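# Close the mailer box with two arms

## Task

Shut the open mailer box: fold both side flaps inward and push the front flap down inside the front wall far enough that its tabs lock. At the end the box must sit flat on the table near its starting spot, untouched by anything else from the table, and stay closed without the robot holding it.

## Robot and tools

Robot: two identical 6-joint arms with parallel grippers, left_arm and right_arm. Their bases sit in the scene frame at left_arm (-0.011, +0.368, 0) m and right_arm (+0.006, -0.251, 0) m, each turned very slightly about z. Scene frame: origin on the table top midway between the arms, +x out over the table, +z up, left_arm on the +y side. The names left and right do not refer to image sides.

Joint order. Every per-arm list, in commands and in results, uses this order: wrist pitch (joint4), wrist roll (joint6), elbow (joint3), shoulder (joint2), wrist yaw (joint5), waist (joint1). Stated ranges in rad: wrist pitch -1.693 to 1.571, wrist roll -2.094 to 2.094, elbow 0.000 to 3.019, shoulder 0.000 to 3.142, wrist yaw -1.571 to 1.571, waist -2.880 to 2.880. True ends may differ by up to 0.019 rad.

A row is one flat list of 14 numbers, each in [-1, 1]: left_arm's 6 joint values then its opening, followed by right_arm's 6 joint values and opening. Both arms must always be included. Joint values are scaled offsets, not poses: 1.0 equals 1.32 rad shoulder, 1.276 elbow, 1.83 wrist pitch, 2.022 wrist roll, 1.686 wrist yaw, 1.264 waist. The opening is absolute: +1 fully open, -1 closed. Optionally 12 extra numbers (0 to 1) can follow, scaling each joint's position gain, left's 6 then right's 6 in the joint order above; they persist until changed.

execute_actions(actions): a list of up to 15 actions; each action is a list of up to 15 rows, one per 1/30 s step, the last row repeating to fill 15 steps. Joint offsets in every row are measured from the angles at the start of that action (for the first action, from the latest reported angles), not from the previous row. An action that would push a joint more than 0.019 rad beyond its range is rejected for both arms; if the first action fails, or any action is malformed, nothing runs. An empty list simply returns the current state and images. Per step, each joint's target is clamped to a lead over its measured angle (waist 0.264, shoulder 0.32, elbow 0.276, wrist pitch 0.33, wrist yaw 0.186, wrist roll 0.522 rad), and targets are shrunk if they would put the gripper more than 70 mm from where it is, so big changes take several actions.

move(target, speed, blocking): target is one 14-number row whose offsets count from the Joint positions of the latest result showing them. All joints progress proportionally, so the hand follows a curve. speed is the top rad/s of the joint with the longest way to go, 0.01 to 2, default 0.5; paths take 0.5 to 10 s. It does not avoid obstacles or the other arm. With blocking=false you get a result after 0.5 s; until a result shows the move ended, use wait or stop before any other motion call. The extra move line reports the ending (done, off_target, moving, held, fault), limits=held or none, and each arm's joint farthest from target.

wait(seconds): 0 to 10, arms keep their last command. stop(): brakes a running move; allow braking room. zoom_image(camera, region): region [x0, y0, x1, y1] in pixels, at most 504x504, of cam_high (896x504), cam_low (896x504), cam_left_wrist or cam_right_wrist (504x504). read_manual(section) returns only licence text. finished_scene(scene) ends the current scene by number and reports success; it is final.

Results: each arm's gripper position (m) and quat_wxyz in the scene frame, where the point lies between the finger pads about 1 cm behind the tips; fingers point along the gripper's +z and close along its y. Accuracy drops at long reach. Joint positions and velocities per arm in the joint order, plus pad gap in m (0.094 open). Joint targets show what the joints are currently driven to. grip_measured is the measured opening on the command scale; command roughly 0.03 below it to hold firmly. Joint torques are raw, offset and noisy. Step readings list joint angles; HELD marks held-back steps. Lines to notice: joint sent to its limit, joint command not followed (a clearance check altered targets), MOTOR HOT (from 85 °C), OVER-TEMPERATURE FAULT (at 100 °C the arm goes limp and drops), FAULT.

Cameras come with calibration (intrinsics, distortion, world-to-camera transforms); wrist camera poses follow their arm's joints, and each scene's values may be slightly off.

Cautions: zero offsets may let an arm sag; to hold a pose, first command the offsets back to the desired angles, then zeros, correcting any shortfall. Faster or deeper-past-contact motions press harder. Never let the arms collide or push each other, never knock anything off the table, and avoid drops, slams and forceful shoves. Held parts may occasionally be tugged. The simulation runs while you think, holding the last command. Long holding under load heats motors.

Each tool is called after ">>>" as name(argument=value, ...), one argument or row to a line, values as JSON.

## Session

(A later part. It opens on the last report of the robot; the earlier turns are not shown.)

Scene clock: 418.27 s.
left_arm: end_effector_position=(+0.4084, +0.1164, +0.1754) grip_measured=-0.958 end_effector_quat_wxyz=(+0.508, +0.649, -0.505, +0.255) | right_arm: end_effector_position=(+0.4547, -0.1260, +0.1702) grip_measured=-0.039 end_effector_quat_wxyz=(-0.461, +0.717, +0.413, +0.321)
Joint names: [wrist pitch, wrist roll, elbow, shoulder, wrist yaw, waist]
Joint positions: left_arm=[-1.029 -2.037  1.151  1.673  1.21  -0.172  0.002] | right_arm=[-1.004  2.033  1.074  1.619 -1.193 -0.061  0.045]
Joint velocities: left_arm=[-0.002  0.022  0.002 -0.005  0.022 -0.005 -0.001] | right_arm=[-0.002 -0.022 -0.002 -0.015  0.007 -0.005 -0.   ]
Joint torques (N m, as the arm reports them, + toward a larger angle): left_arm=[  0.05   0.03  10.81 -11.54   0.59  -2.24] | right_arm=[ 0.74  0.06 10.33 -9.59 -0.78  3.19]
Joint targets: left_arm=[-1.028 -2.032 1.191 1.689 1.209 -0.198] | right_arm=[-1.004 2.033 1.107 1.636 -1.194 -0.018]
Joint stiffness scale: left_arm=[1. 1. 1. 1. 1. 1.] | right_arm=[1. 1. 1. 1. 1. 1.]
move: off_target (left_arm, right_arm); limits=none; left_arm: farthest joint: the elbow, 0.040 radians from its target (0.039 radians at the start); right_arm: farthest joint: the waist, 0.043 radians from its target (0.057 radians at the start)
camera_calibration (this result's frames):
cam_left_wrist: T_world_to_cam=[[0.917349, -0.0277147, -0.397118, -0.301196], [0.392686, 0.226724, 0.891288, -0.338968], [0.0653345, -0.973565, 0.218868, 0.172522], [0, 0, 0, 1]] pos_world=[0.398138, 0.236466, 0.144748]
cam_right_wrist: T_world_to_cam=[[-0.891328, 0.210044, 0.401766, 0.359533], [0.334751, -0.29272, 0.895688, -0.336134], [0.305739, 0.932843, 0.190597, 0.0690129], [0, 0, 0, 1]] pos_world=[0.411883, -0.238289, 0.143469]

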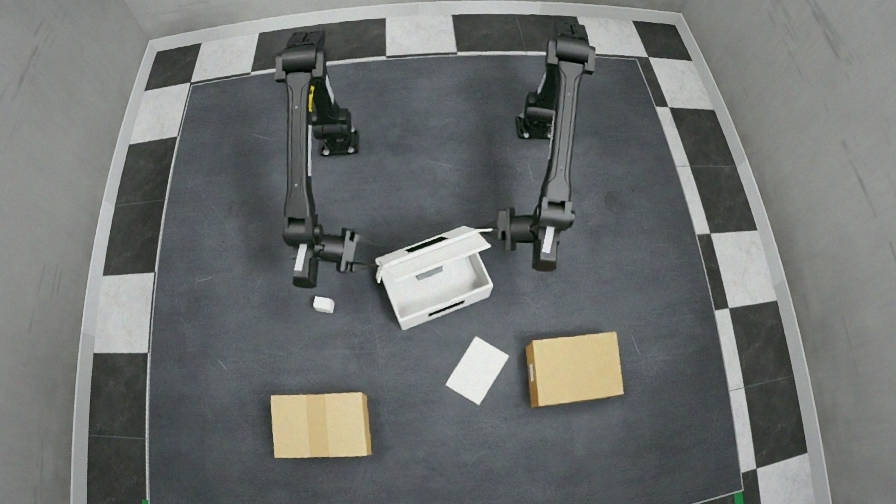

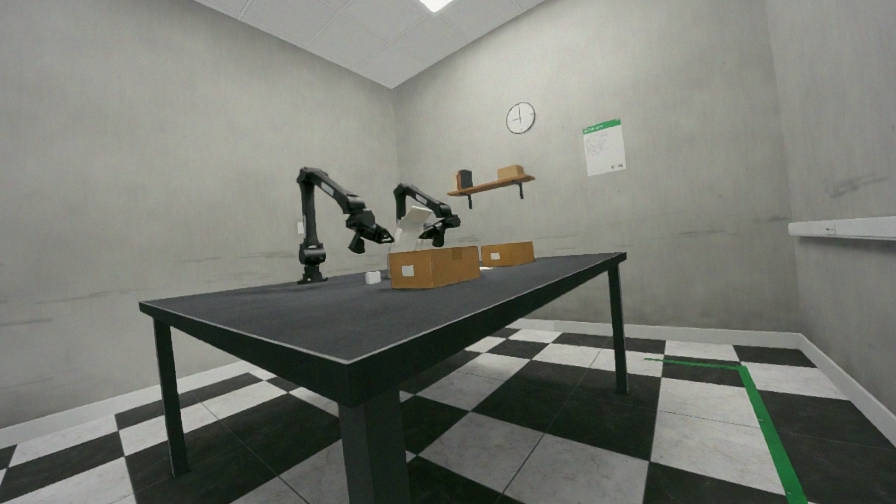

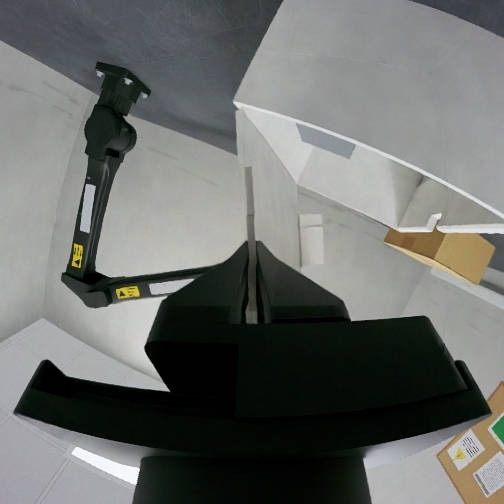

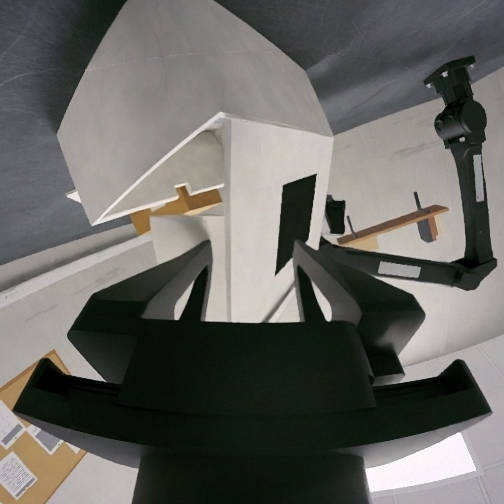

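>>> move(
  target=[0,0,0.03,0.012,0,0,-1,0.01,0,-0.13,-0.11,0,0.06,-0.04],
  speed=0.07,
)

>>> zoom_image(
  camera="cam_high",
  region=[300, 180, 560, 330],
)

Scene clock: 429.60 s.
left_arm: end_effector_position=(+0.4133, +0.1271, +0.1756) grip_measured=-0.958 end_effector_quat_wxyz=(+0.508, +0.656, -0.494, +0.259) | right_arm: end_effector_position=(+0.3978, -0.1205, +0.1678) grip_measured=-0.039 end_effector_quat_wxyz=(-0.458, +0.720, +0.416, +0.314)
Joint names: [wrist pitch, wrist roll, elbow, shoulder, wrist yaw, waist]
Joint positions: left_arm=[-1.036 -2.038  1.15   1.673  1.213 -0.147  0.002] | right_arm=[-0.986  2.033  0.916  1.486 -1.178 -0.056  0.045]
Joint velocities: left_arm=[-0.012  0.007  0.002  0.005 -0.022 -0.015  0.001] | right_arm=[-0.012 -0.037 -0.012 -0.005 -0.007 -0.005  0.   ]
Joint torques (N m, as the arm reports them, + toward a larger angle): left_arm=[  0.37  -0.01  10.74 -11.55   0.51  -2.15] | right_arm=[  0.54   0.03   6.9  -10.11  -1.32   4.53]
Joint targets: left_arm=[-1.029 -2.037 1.189 1.689 1.210 -0.172] | right_arm=[-0.986 2.033 0.908 1.474 -1.193 0.014]
Joint stiffness scale: left_arm=[1. 1. 1. 1. 1. 1.] | right_arm=[1. 1. 1. 1. 1. 1.]
move: off_target (left_arm, right_arm); limits=none; left_arm: farthest joint: the elbow, 0.039 radians from its target (0.038 radians at the start); right_arm: farthest joint: the waist, 0.071 radians from its target (0.076 radians at the start)
camera_calibration (this result's frames):
cam_left_wrist: T_world_to_cam=[[0.913826, -0.00466274, -0.406079, -0.305244], [0.395474, 0.237519, 0.887234, -0.345281], [0.0923145, -0.971372, 0.218895, 0.171157], [0, 0, 0, 1]] pos_world=[0.399689, 0.246845, 0.144927]
cam_right_wrist: T_world_to_cam=[[-0.889409, 0.211146, 0.405425, 0.307352], [0.343112, -0.277665, 0.897316, -0.315098], [0.302037, 0.937187, 0.174511, 0.0863609], [0, 0, 0, 1]] pos_world=[0.355391, -0.233324, 0.143064]

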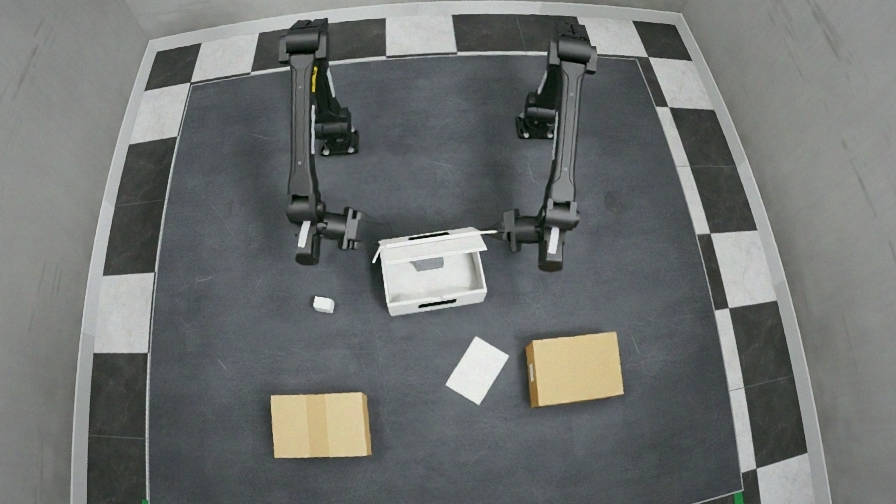

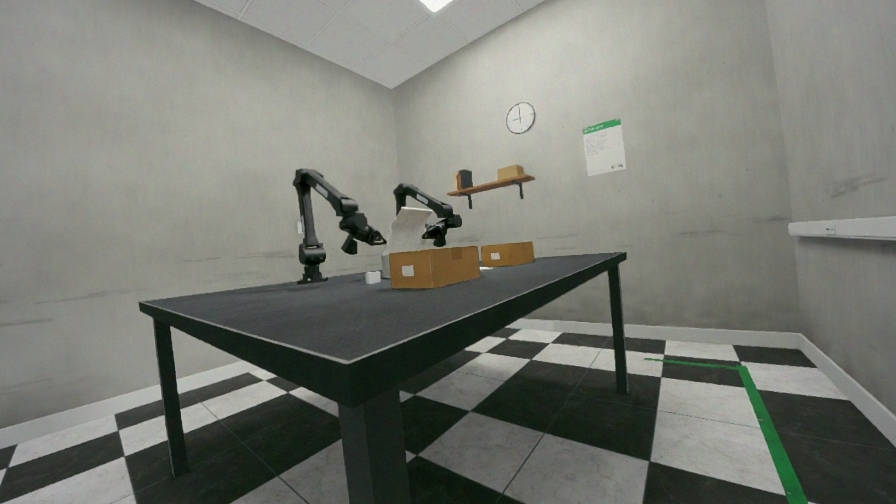

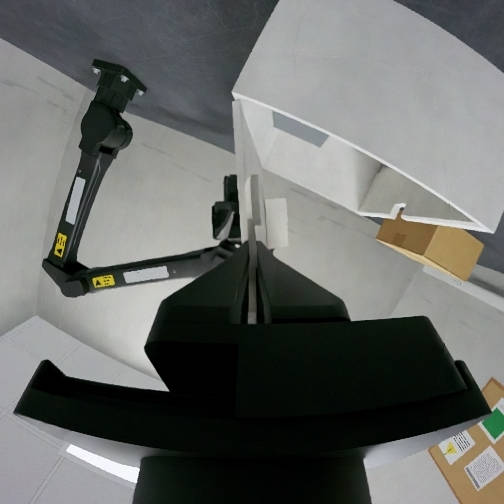

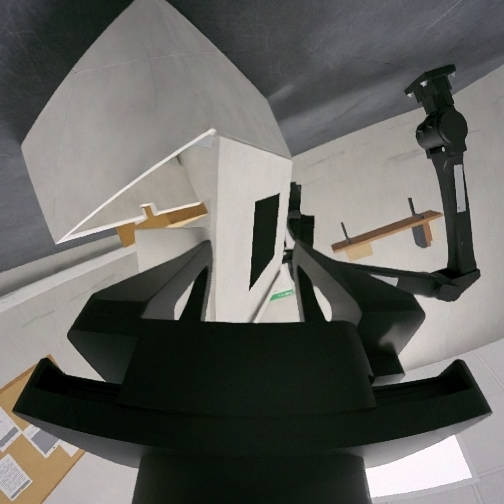

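Region (300, 180, 560, 330) of cam_high's 896x504 image, scaled by 1.938, with more detail than that image has; it fills the top 291 rows of this view, and the rest is white.

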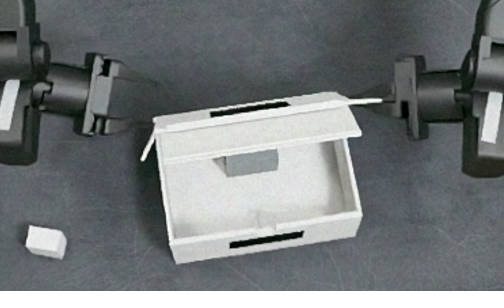

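>>> move(
  target=[0,0,0.03,0.012,0,0,-1,0,0,0,0,0,-0.07,-0.04],
  speed=0.12,
)

>>> move(
  target=[0,0,0.03,0.012,0,0,-1,-0.008,0,0.11,0.06,0,0,-0.04],
  speed=0.12,
)

>>> move(
  target=[0,0,0.03,0.012,0,-0.02,-1,0,0,0.025,0.008,0,0.11,-0.04],
  speed=0.07,
)

>>> zoom_image(
  camera="cam_high",
  region=[300, 180, 560, 330],
)

Scene clock: 445.67 s.
left_arm: end_effector_position=(+0.4135, +0.1279, +0.1756) grip_measured=-0.958 end_effector_quat_wxyz=(+0.508, +0.658, -0.493, +0.258) | right_arm: end_effector_position=(+0.4063, -0.1508, +0.1672) grip_measured=-0.039 end_effector_quat_wxyz=(-0.445, +0.736, +0.388, +0.331)
Joint names: [wrist pitch, wrist roll, elbow, shoulder, wrist yaw, waist]
Joint positions: left_arm=[-1.038 -2.04   1.15   1.673  1.213 -0.145  0.002] | right_arm=[-0.986  2.033  0.916  1.486 -1.176 -0.132  0.045]
Joint velocities: left_arm=[ 0.007  0.007 -0.002  0.005 -0.022  0.024  0.001] | right_arm=[-0.022  0.022  0.012 -0.005 -0.022 -0.005 -0.001]
Joint torques (N m, as the arm reports them, + toward a larger angle): left_arm=[  0.12   0.01  10.67 -11.53   0.61  -0.29] | right_arm=[ 0.56  0.05  7.55 -9.18 -0.81 -1.55]
Joint targets: left_arm=[-1.036 -2.038 1.189 1.689 1.212 -0.147] | right_arm=[-0.986 2.033 0.916 1.486 -1.178 -0.144]
Joint stiffness scale: left_arm=[1. 1. 1. 1. 1. 1.] | right_arm=[1. 1. 1. 1. 1. 1.]
move: off_target (left_arm); limits=none; left_arm: farthest joint: the elbow, 0.038 radians from its target (0.038 radians at the start); right_arm: farthest joint: the waist, 0.012 radians from its target (0.089 radians at the start)
camera_calibration (this result's frames):
cam_left_wrist: T_world_to_cam=[[0.912352, -0.00204637, -0.409401, -0.304572], [0.398086, 0.237966, 0.885946, -0.346475], [0.0956108, -0.971271, 0.217924, 0.170764], [0, 0, 0, 1]] pos_world=[0.399477, 0.247684, 0.145052]
cam_right_wrist: T_world_to_cam=[[-0.870276, 0.279226, 0.405775, 0.324047], [0.321919, -0.301089, 0.897616, -0.320879], [0.372812, 0.911799, 0.172142, 0.0801174], [0, 0, 0, 1]] pos_world=[0.355438, -0.260146, 0.142744]

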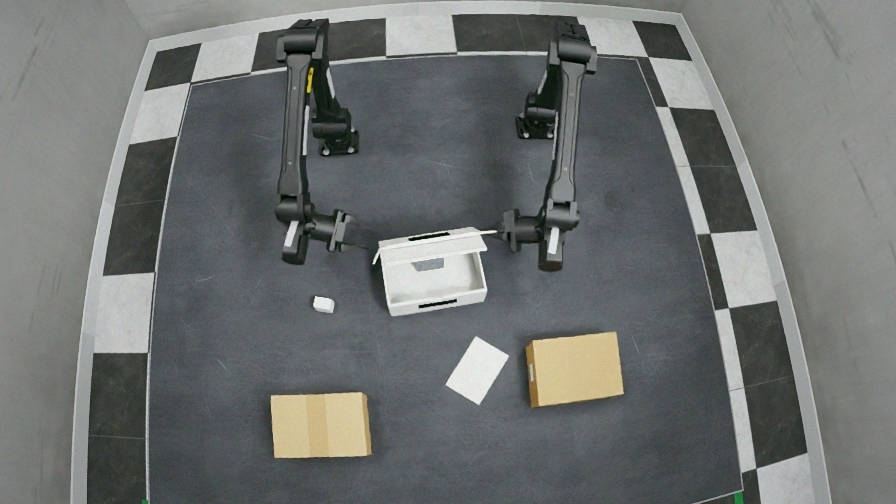

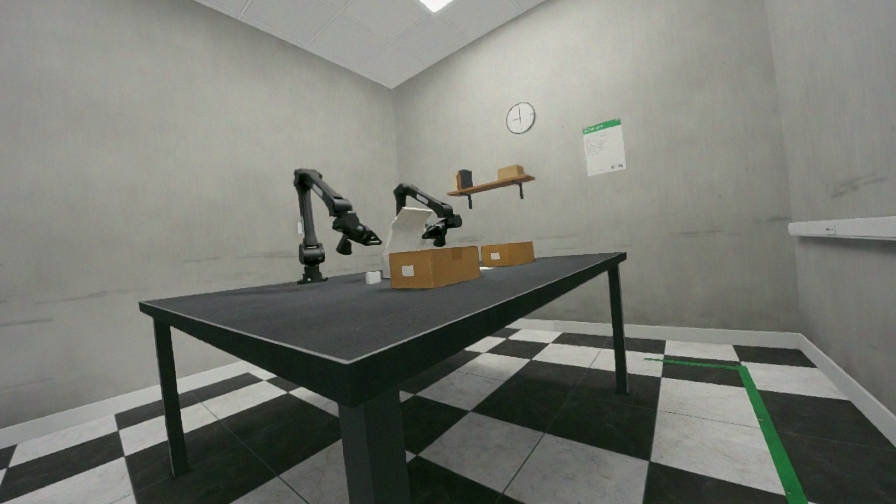

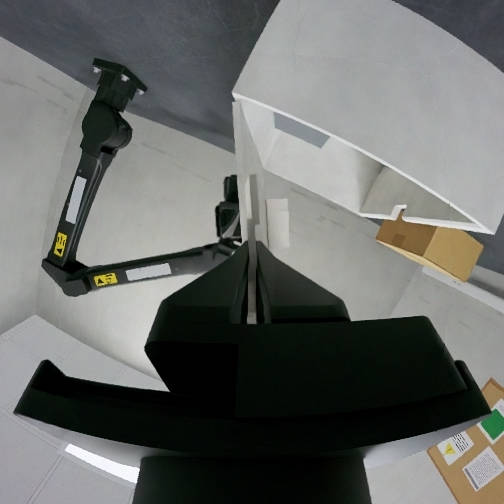

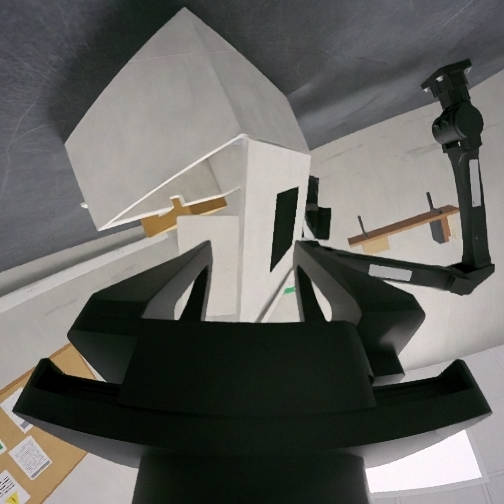

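Scene clock: 447.17 s.
left_arm: end_effector_position=(+0.4135, +0.1279, +0.1756) grip_measured=-0.958 end_effector_quat_wxyz=(+0.508, +0.658, -0.492, +0.258) | right_arm: end_effector_position=(+0.4435, -0.1563, +0.1757) grip_measured=-0.039 end_effector_quat_wxyz=(-0.437, +0.732, +0.396, +0.342)
Joint names: [wrist pitch, wrist roll, elbow, shoulder, wrist yaw, waist]
Joint positions: left_arm=[-1.038 -2.041  1.15   1.673  1.213 -0.145  0.002] | right_arm=[-0.989  2.033  1.019  1.554 -1.176 -0.132  0.045]
Joint velocities: left_arm=[-0.012 -0.051  0.007 -0.015 -0.051 -0.005 -0.001] | right_arm=[-0.002 -0.022  0.007 -0.005 -0.022 -0.015 -0.001]
Joint torques (N m, as the arm reports them, + toward a larger angle): left_arm=[  0.03  -0.01  10.67 -11.6    0.62  -0.12] | right_arm=[ 0.02  0.04 10.77 -9.48 -0.72 -0.39]
Joint targets: left_arm=[-1.038 -2.040 1.189 1.689 1.213 -0.145] | right_arm=[-1.001 2.033 1.056 1.565 -1.176 -0.132]
Joint stiffness scale: left_arm=[1. 1. 1. 1. 1. 1.] | right_arm=[1. 1. 1. 1. 1. 1.]
move: off_target (left_arm, right_arm); limits=none; left_arm: farthest joint: the elbow, 0.038 radians from its target (0.038 radians at the start); right_arm: farthest joint: the elbow, 0.037 radians from its target (0.141 radians at the start)
camera_calibration (this result's frames):
cam_left_wrist: T_world_to_cam=[[0.91192, -0.00160457, -0.410365, -0.304281], [0.398925, 0.237962, 0.885569, -0.346755], [0.0962303, -0.971273, 0.217643, 0.170557], [0, 0, 0, 1]] pos_world=[0.399396, 0.247684, 0.145089]
cam_right_wrist: T_world_to_cam=[[-0.882961, 0.281109, 0.375975, 0.365615], [0.292602, -0.296737, 0.909028, -0.330461], [0.367102, 0.912647, 0.179754, 0.07116], [0, 0, 0, 1]] pos_world=[0.393394, -0.265782, 0.150145]

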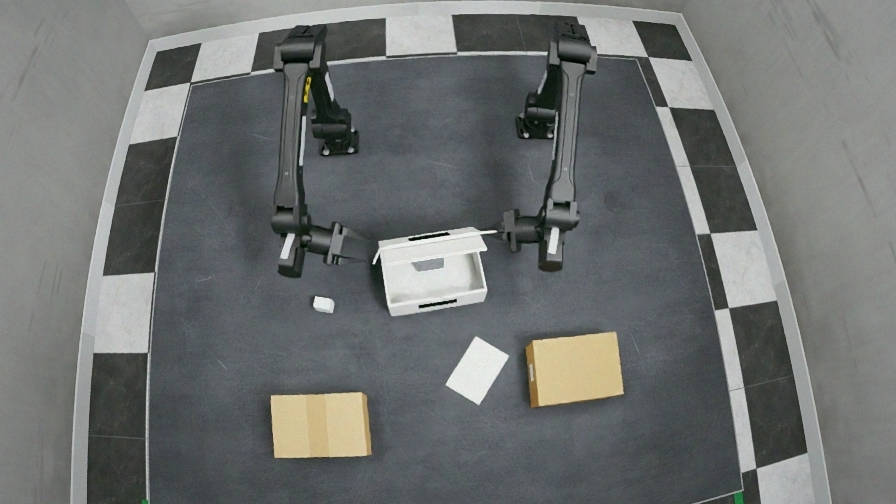

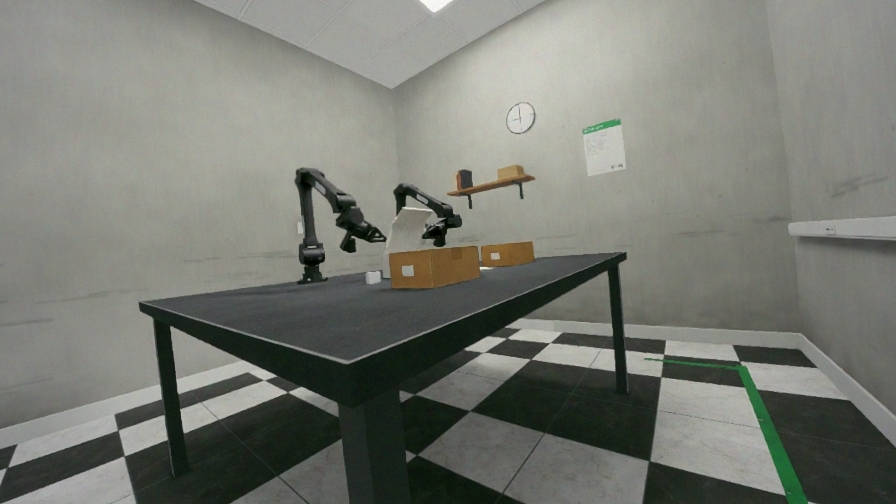

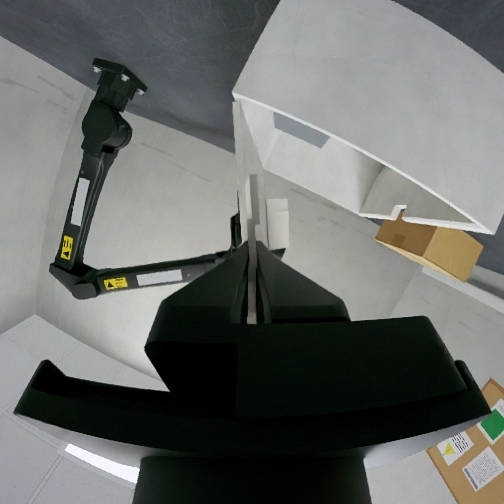

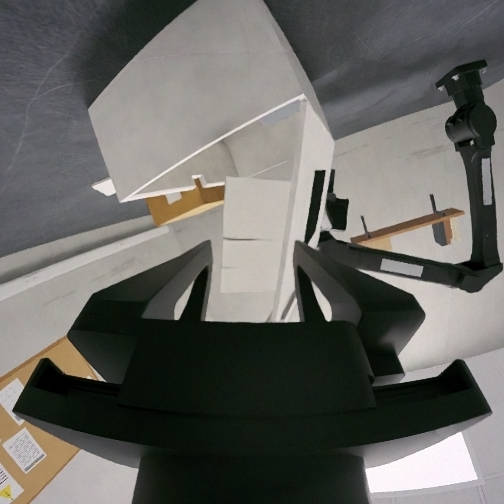

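Scene clock: 449.43 s.
left_arm: end_effector_position=(+0.4122, +0.1269, +0.1753) grip_measured=-0.958 end_effector_quat_wxyz=(+0.510, +0.660, -0.491, +0.253) | right_arm: end_effector_position=(+0.4354, -0.1227, +0.1754) grip_measured=-0.039 end_effector_quat_wxyz=(-0.447, +0.717, +0.426, +0.323)
Joint names: [wrist pitch, wrist roll, elbow, shoulder, wrist yaw, waist]
Joint positions: left_arm=[-1.043 -2.047  1.15   1.673  1.211 -0.148  0.002] | right_arm=[-0.989  2.033  1.021  1.554 -1.168 -0.053  0.045]
Joint velocities: left_arm=[-0.017 -0.007  0.007 -0.015  0.066  0.015 -0.001] | right_arm=[ 0.012 -0.007  0.012 -0.005 -0.007 -0.015 -0.001]
Joint torques (N m, as the arm reports them, + toward a larger angle): left_arm=[  0.24   0.03  10.67 -11.43   0.72  -1.9 ] | right_arm=[ 0.65  0.01 10.18 -9.85 -1.03  3.14]
Joint targets: left_arm=[-1.038 -2.041 1.189 1.689 1.213 -0.171] | right_arm=[-0.989 2.033 1.051 1.564 -1.176 0.007]
Joint stiffness scale: left_arm=[1. 1. 1. 1. 1. 1.] | right_arm=[1. 1. 1. 1. 1. 1.]
move: off_target (left_arm, right_arm); limits=none; left_arm: farthest joint: the elbow, 0.038 radians from its target (0.038 radians at the start); right_arm: farthest joint: the waist, 0.060 radians from its target (0.139 radians at the start)
camera_calibration (this result's frames):
cam_left_wrist: T_world_to_cam=[[0.907847, -0.0010041, -0.4193, -0.299994], [0.407844, 0.234279, 0.882483, -0.348349], [0.097347, -0.972169, 0.213099, 0.170175], [0, 0, 0, 1]] pos_world=[0.397855, 0.246748, 0.145361]
cam_right_wrist: T_world_to_cam=[[-0.90298, 0.213661, 0.372795, 0.350173], [0.313376, -0.266123, 0.911578, -0.323507], [0.293978, 0.939961, 0.173348, 0.079792], [0, 0, 0, 1]] pos_world=[0.394121, -0.235912, 0.150528]

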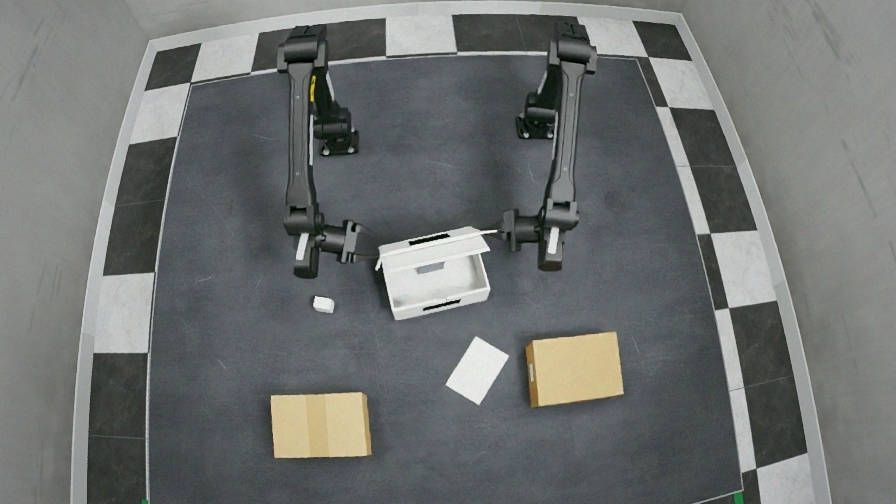

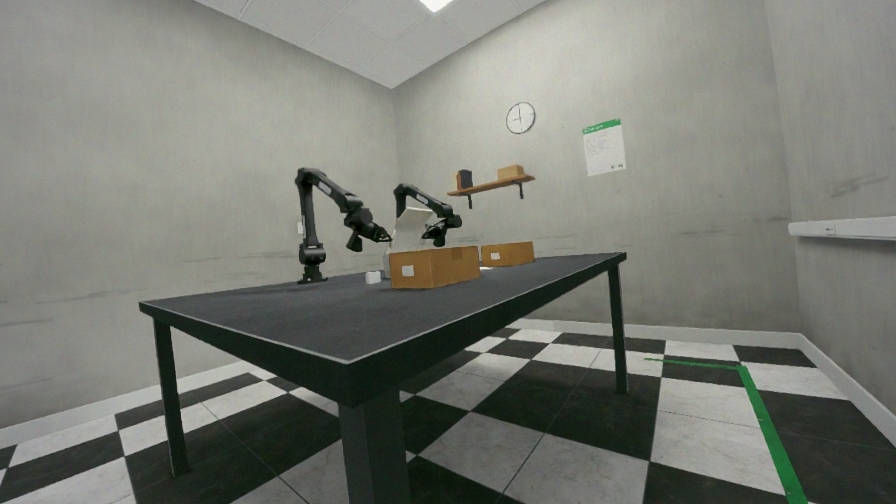

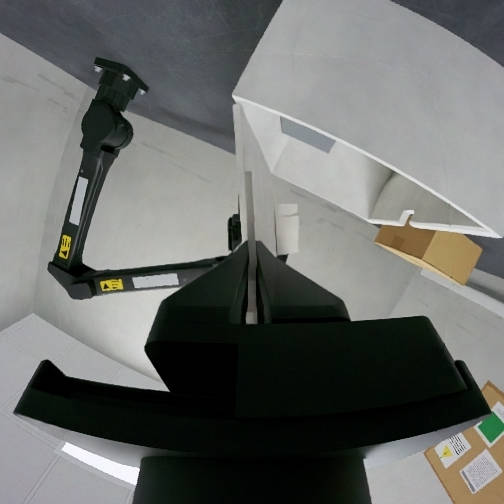

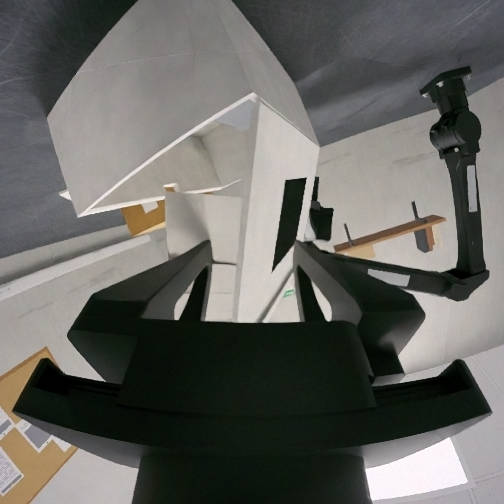

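Region (300, 180, 560, 330) of cam_high's 896x504 image, scaled by 1.938, with more detail than that image has; it fills the top 291 rows of this view, and the rest is white.

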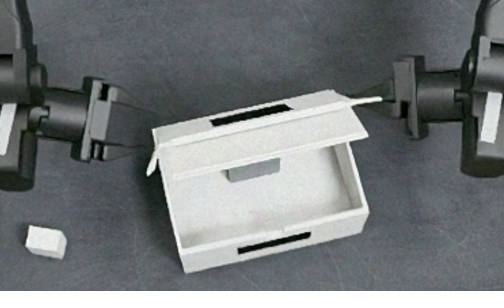

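>>> move(
  target=[0,0,0.03,0.012,0,0,0,0,0,0.025,0.008,0,-0.075,-0.04],
  speed=0.12,
)

>>> move(
  target=[-0.008,0.01,0.082,0.05,0,-0.078,0,0,0,0.025,0.008,0,0,-0.04],
  speed=0.1,
)

>>> move(
  target=[0,0,0.03,0.012,0,0,-1,0,0,0.025,0.008,0,0,-0.04],
)

>>> zoom_image(
  camera="cam_high",
  region=[300, 180, 560, 330],
)

Scene clock: 469.00 s.
left_arm: end_effector_position=(+0.4122, +0.1276, +0.1750) grip_measured=-0.002 end_effector_quat_wxyz=(+0.510, +0.660, -0.490, +0.253) | right_arm: end_effector_position=(+0.4446, -0.1588, +0.1751) grip_measured=-0.039 end_effector_quat_wxyz=(-0.433, +0.734, +0.396, +0.341)
Joint names: [wrist pitch, wrist roll, elbow, shoulder, wrist yaw, waist]
Joint positions: left_arm=[-1.044 -2.047  1.15   1.673  1.21  -0.147  0.047] | right_arm=[-0.989  2.033  1.021  1.554 -1.167 -0.136  0.045]
Joint velocities: left_arm=[ 0.007  0.037  0.002 -0.024 -0.081 -0.005 -0.   ] | right_arm=[ 0.007  0.007 -0.002  0.015 -0.007  0.005  0.   ]
Joint torques (N m, as the arm reports them, + toward a larger angle): left_arm=[ -0.01  -0.02  10.75 -11.46   0.64  -0.26] | right_arm=[ 0.72  0.04 10.48 -9.66 -0.76 -1.24]
Joint targets: left_arm=[-1.044 -2.047 1.189 1.689 1.211 -0.148] | right_arm=[-0.989 2.033 1.053 1.564 -1.168 -0.148]
Joint stiffness scale: left_arm=[1. 1. 1. 1. 1. 1.] | right_arm=[1. 1. 1. 1. 1. 1.]
move: off_target (left_arm, right_arm); limits=none; left_arm: farthest joint: the elbow, 0.039 radians from its target (0.038 radians at the start); right_arm: farthest joint: the elbow, 0.032 radians from its target (0.032 radians at the start)
camera_calibration (this result's frames):
cam_left_wrist: T_world_to_cam=[[0.907403, 0.000625911, -0.42026, -0.300053], [0.40842, 0.234391, 0.882187, -0.348472], [0.0990572, -0.972142, 0.212431, 0.170344], [0, 0, 0, 1]] pos_world=[0.397718, 0.247465, 0.145131]
cam_right_wrist: T_world_to_cam=[[-0.882004, 0.288557, 0.372564, 0.368915], [0.290375, -0.289883, 0.911949, -0.329415], [0.371149, 0.912525, 0.171888, 0.0727341], [0, 0, 0, 1]] pos_world=[0.394043, -0.268317, 0.150463]

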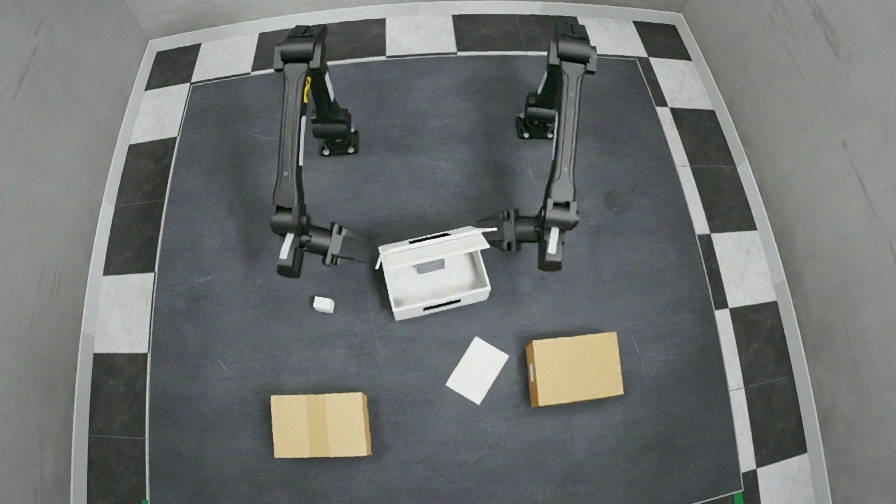

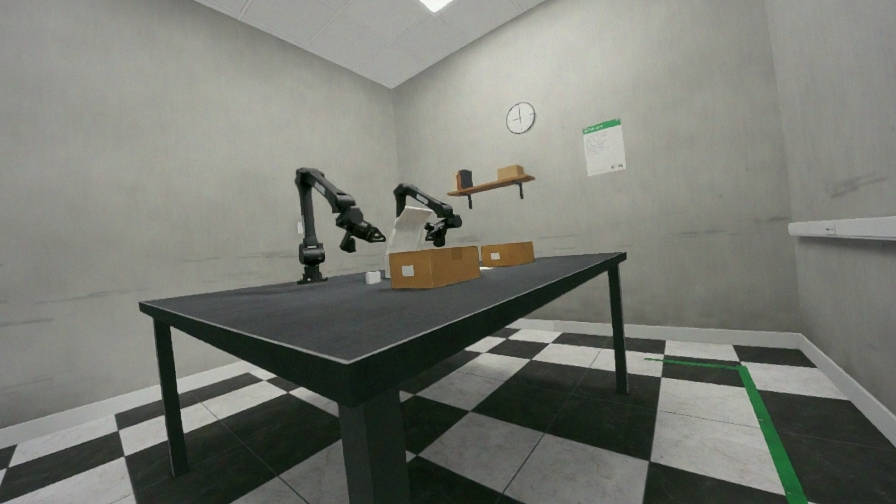

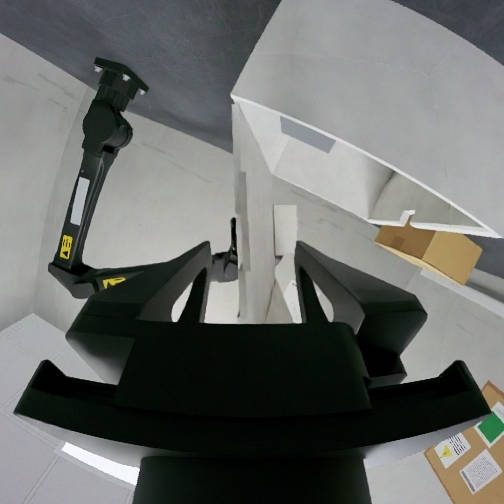

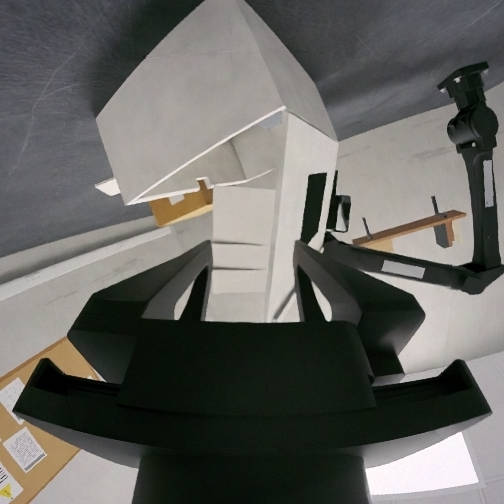

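Scene clock: 470.37 s.
left_arm: end_effector_position=(+0.4096, +0.0861, +0.1761) grip_measured=-0.002 end_effector_quat_wxyz=(+0.518, +0.635, -0.522, +0.236) | right_arm: end_effector_position=(+0.4446, -0.1588, +0.1751) grip_measured=-0.039 end_effector_quat_wxyz=(-0.433, +0.734, +0.396, +0.341)
Joint names: [wrist pitch, wrist roll, elbow, shoulder, wrist yaw, waist]
Joint positions: left_arm=[-1.052 -2.041  1.211  1.716  1.21  -0.234  0.047] | right_arm=[-0.989  2.033  1.021  1.554 -1.167 -0.136  0.045]
Joint velocities: left_arm=[-0.007 -0.022  0.002 -0.015  0.066  0.005  0.001] | right_arm=[-0.007  0.007  0.002  0.005 -0.037 -0.005 -0.   ]
Joint torques (N m, as the arm reports them, + toward a larger angle): left_arm=[ -0.25   0.09  11.17 -11.74   0.62  -1.05] | right_arm=[ 0.63  0.07 10.23 -9.21 -0.72 -0.21]
Joint targets: left_arm=[-1.058 -2.027 1.255 1.738 1.210 -0.245] | right_arm=[-0.989 2.033 1.053 1.564 -1.167 -0.136]
Joint stiffness scale: left_arm=[1. 1. 1. 1. 1. 1.] | right_arm=[1. 1. 1. 1. 1. 1.]
move: off_target (left_arm, right_arm); limits=none; left_arm: farthest joint: the elbow, 0.044 radians from its target (0.105 radians at the start); right_arm: farthest joint: the elbow, 0.032 radians from its target (0.032 radians at the start)
camera_calibration (this result's frames):
cam_left_wrist: T_world_to_cam=[[0.90995, -0.0819105, -0.406549, -0.293462], [0.414624, 0.200619, 0.887603, -0.339298], [0.00885738, -0.976239, 0.216515, 0.166636], [0, 0, 0, 1]] pos_world=[0.406241, 0.206709, 0.145776]
cam_right_wrist: T_world_to_cam=[[-0.882004, 0.288557, 0.372564, 0.368915], [0.290375, -0.289883, 0.911949, -0.329415], [0.371149, 0.912525, 0.171888, 0.0727341], [0, 0, 0, 1]] pos_world=[0.394043, -0.268317, 0.150463]

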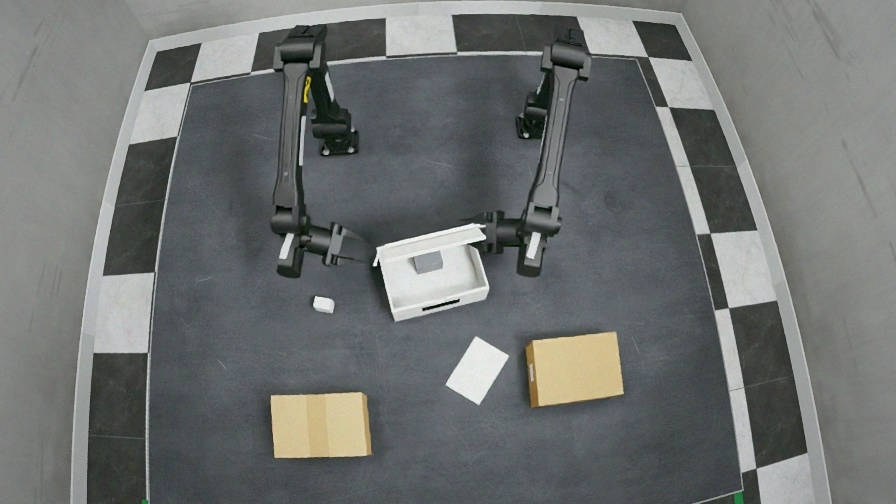

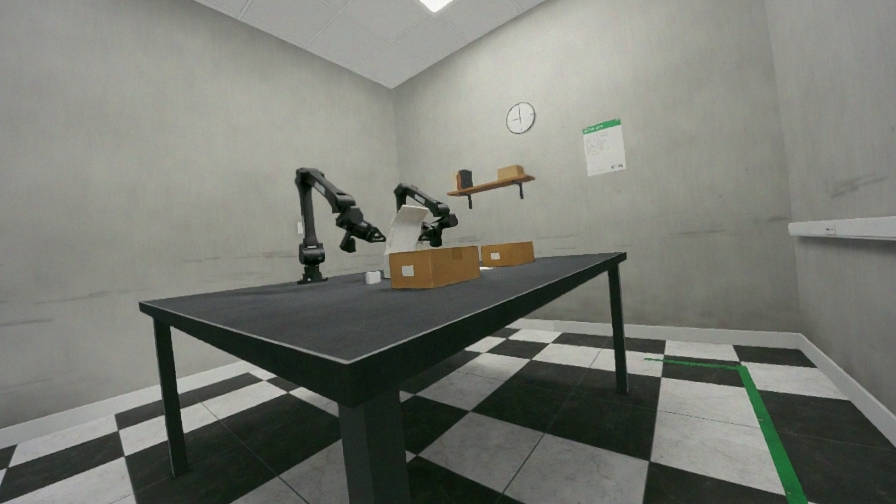

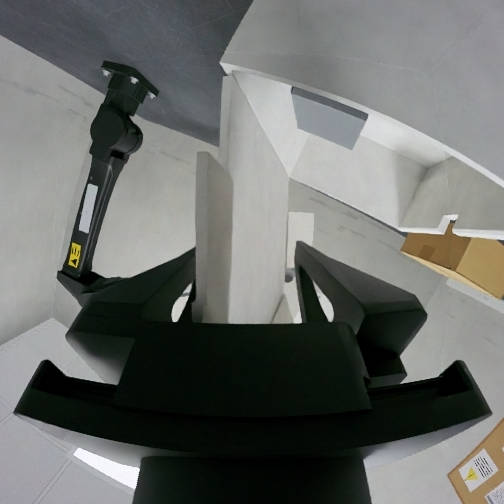

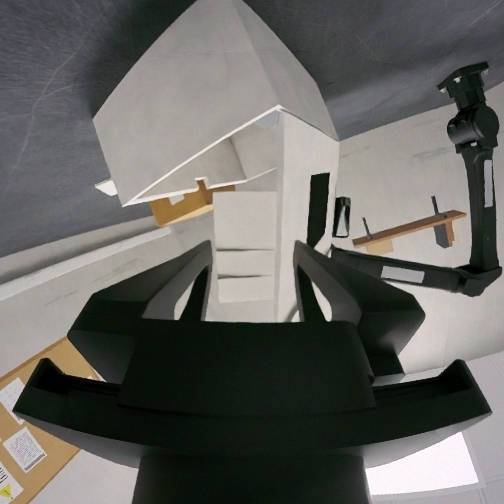

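Scene clock: 471.07 s.
left_arm: end_effector_position=(+0.4092, +0.0865, +0.1769) grip_measured=-0.933 end_effector_quat_wxyz=(+0.522, +0.638, -0.516, +0.232) | right_arm: end_effector_position=(+0.4446, -0.1588, +0.1751) grip_measured=-0.039 end_effector_quat_wxyz=(-0.433, +0.734, +0.396, +0.341)
Joint names: [wrist pitch, wrist roll, elbow, shoulder, wrist yaw, waist]
Joint positions: left_arm=[-1.055 -2.055  1.21   1.715  1.216 -0.233  0.003] | right_arm=[-0.989  2.033  1.021  1.554 -1.167 -0.136  0.045]
Joint velocities: left_arm=[ 0.002  0.007 -0.002  0.005 -0.007  0.005  0.   ] | right_arm=[ 0.017  0.007 -0.002 -0.015  0.007 -0.005 -0.001]
Joint torques (N m, as the arm reports them, + toward a larger angle): left_arm=[  0.14   0.11  10.81 -12.13   0.39  -0.18] | right_arm=[ 0.61  0.06 10.28 -9.9  -0.69  0.  ]
Joint targets: left_arm=[-1.052 -2.041 1.249 1.732 1.210 -0.234] | right_arm=[-0.989 2.033 1.053 1.564 -1.167 -0.136]
Joint stiffness scale: left_arm=[1. 1. 1. 1. 1. 1.] | right_arm=[1. 1. 1. 1. 1. 1.]
move: off_target (left_arm, right_arm); limits=none; left_arm: farthest joint: the elbow, 0.039 radians from its target (0.038 radians at the start); right_arm: farthest joint: the elbow, 0.032 radians from its target (0.032 radians at the start)
camera_calibration (this result's frames):
cam_left_wrist: T_world_to_cam=[[0.90345, -0.077119, -0.421699, -0.287812], [0.42831, 0.203948, 0.880316, -0.34448], [0.0181154, -0.97594, 0.217287, 0.162864], [0, 0, 0, 1]] pos_world=[0.404617, 0.207005, 0.146493]
cam_right_wrist: T_world_to_cam=[[-0.882004, 0.288557, 0.372564, 0.368915], [0.290375, -0.289883, 0.911949, -0.329415], [0.371149, 0.912525, 0.171888, 0.0727341], [0, 0, 0, 1]] pos_world=[0.394043, -0.268317, 0.150463]

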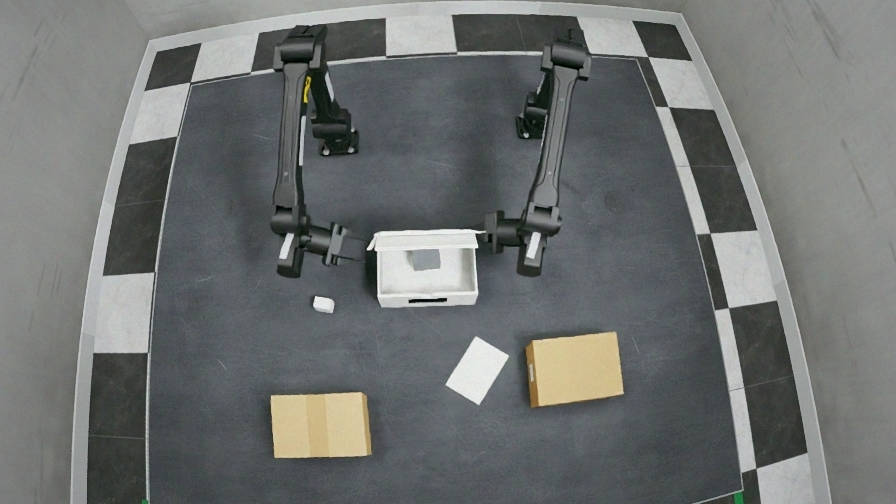

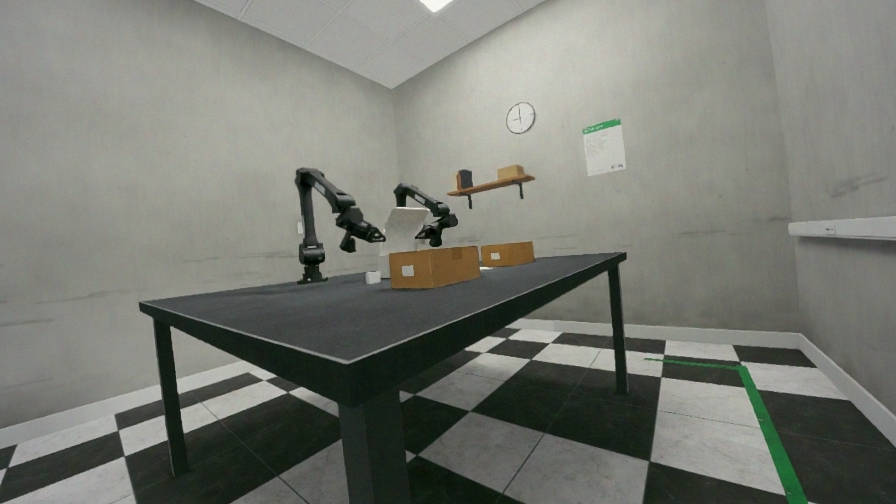

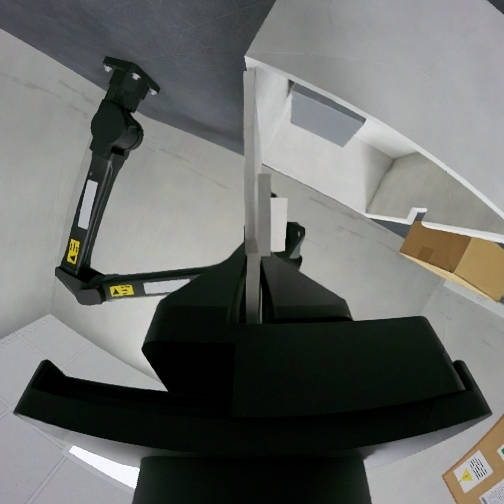

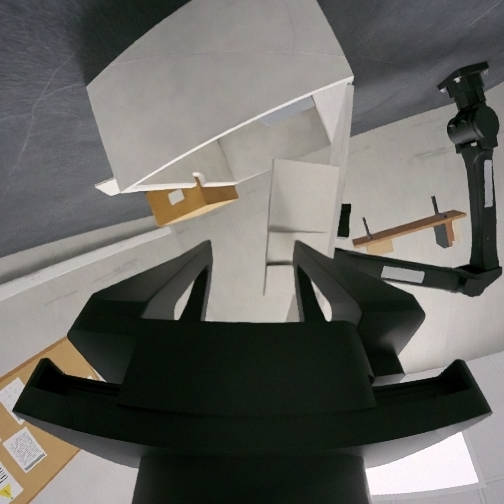

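Region (300, 180, 560, 330) of cam_high's 896x504 image, scaled by 1.938, with more detail than that image has; it fills the top 291 rows of this view, and the rest is white.

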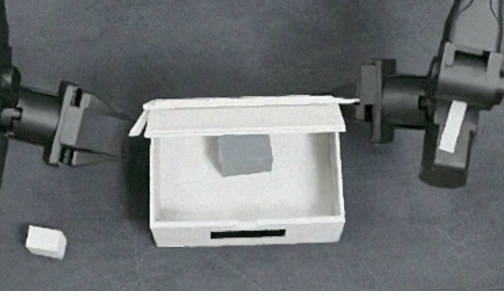

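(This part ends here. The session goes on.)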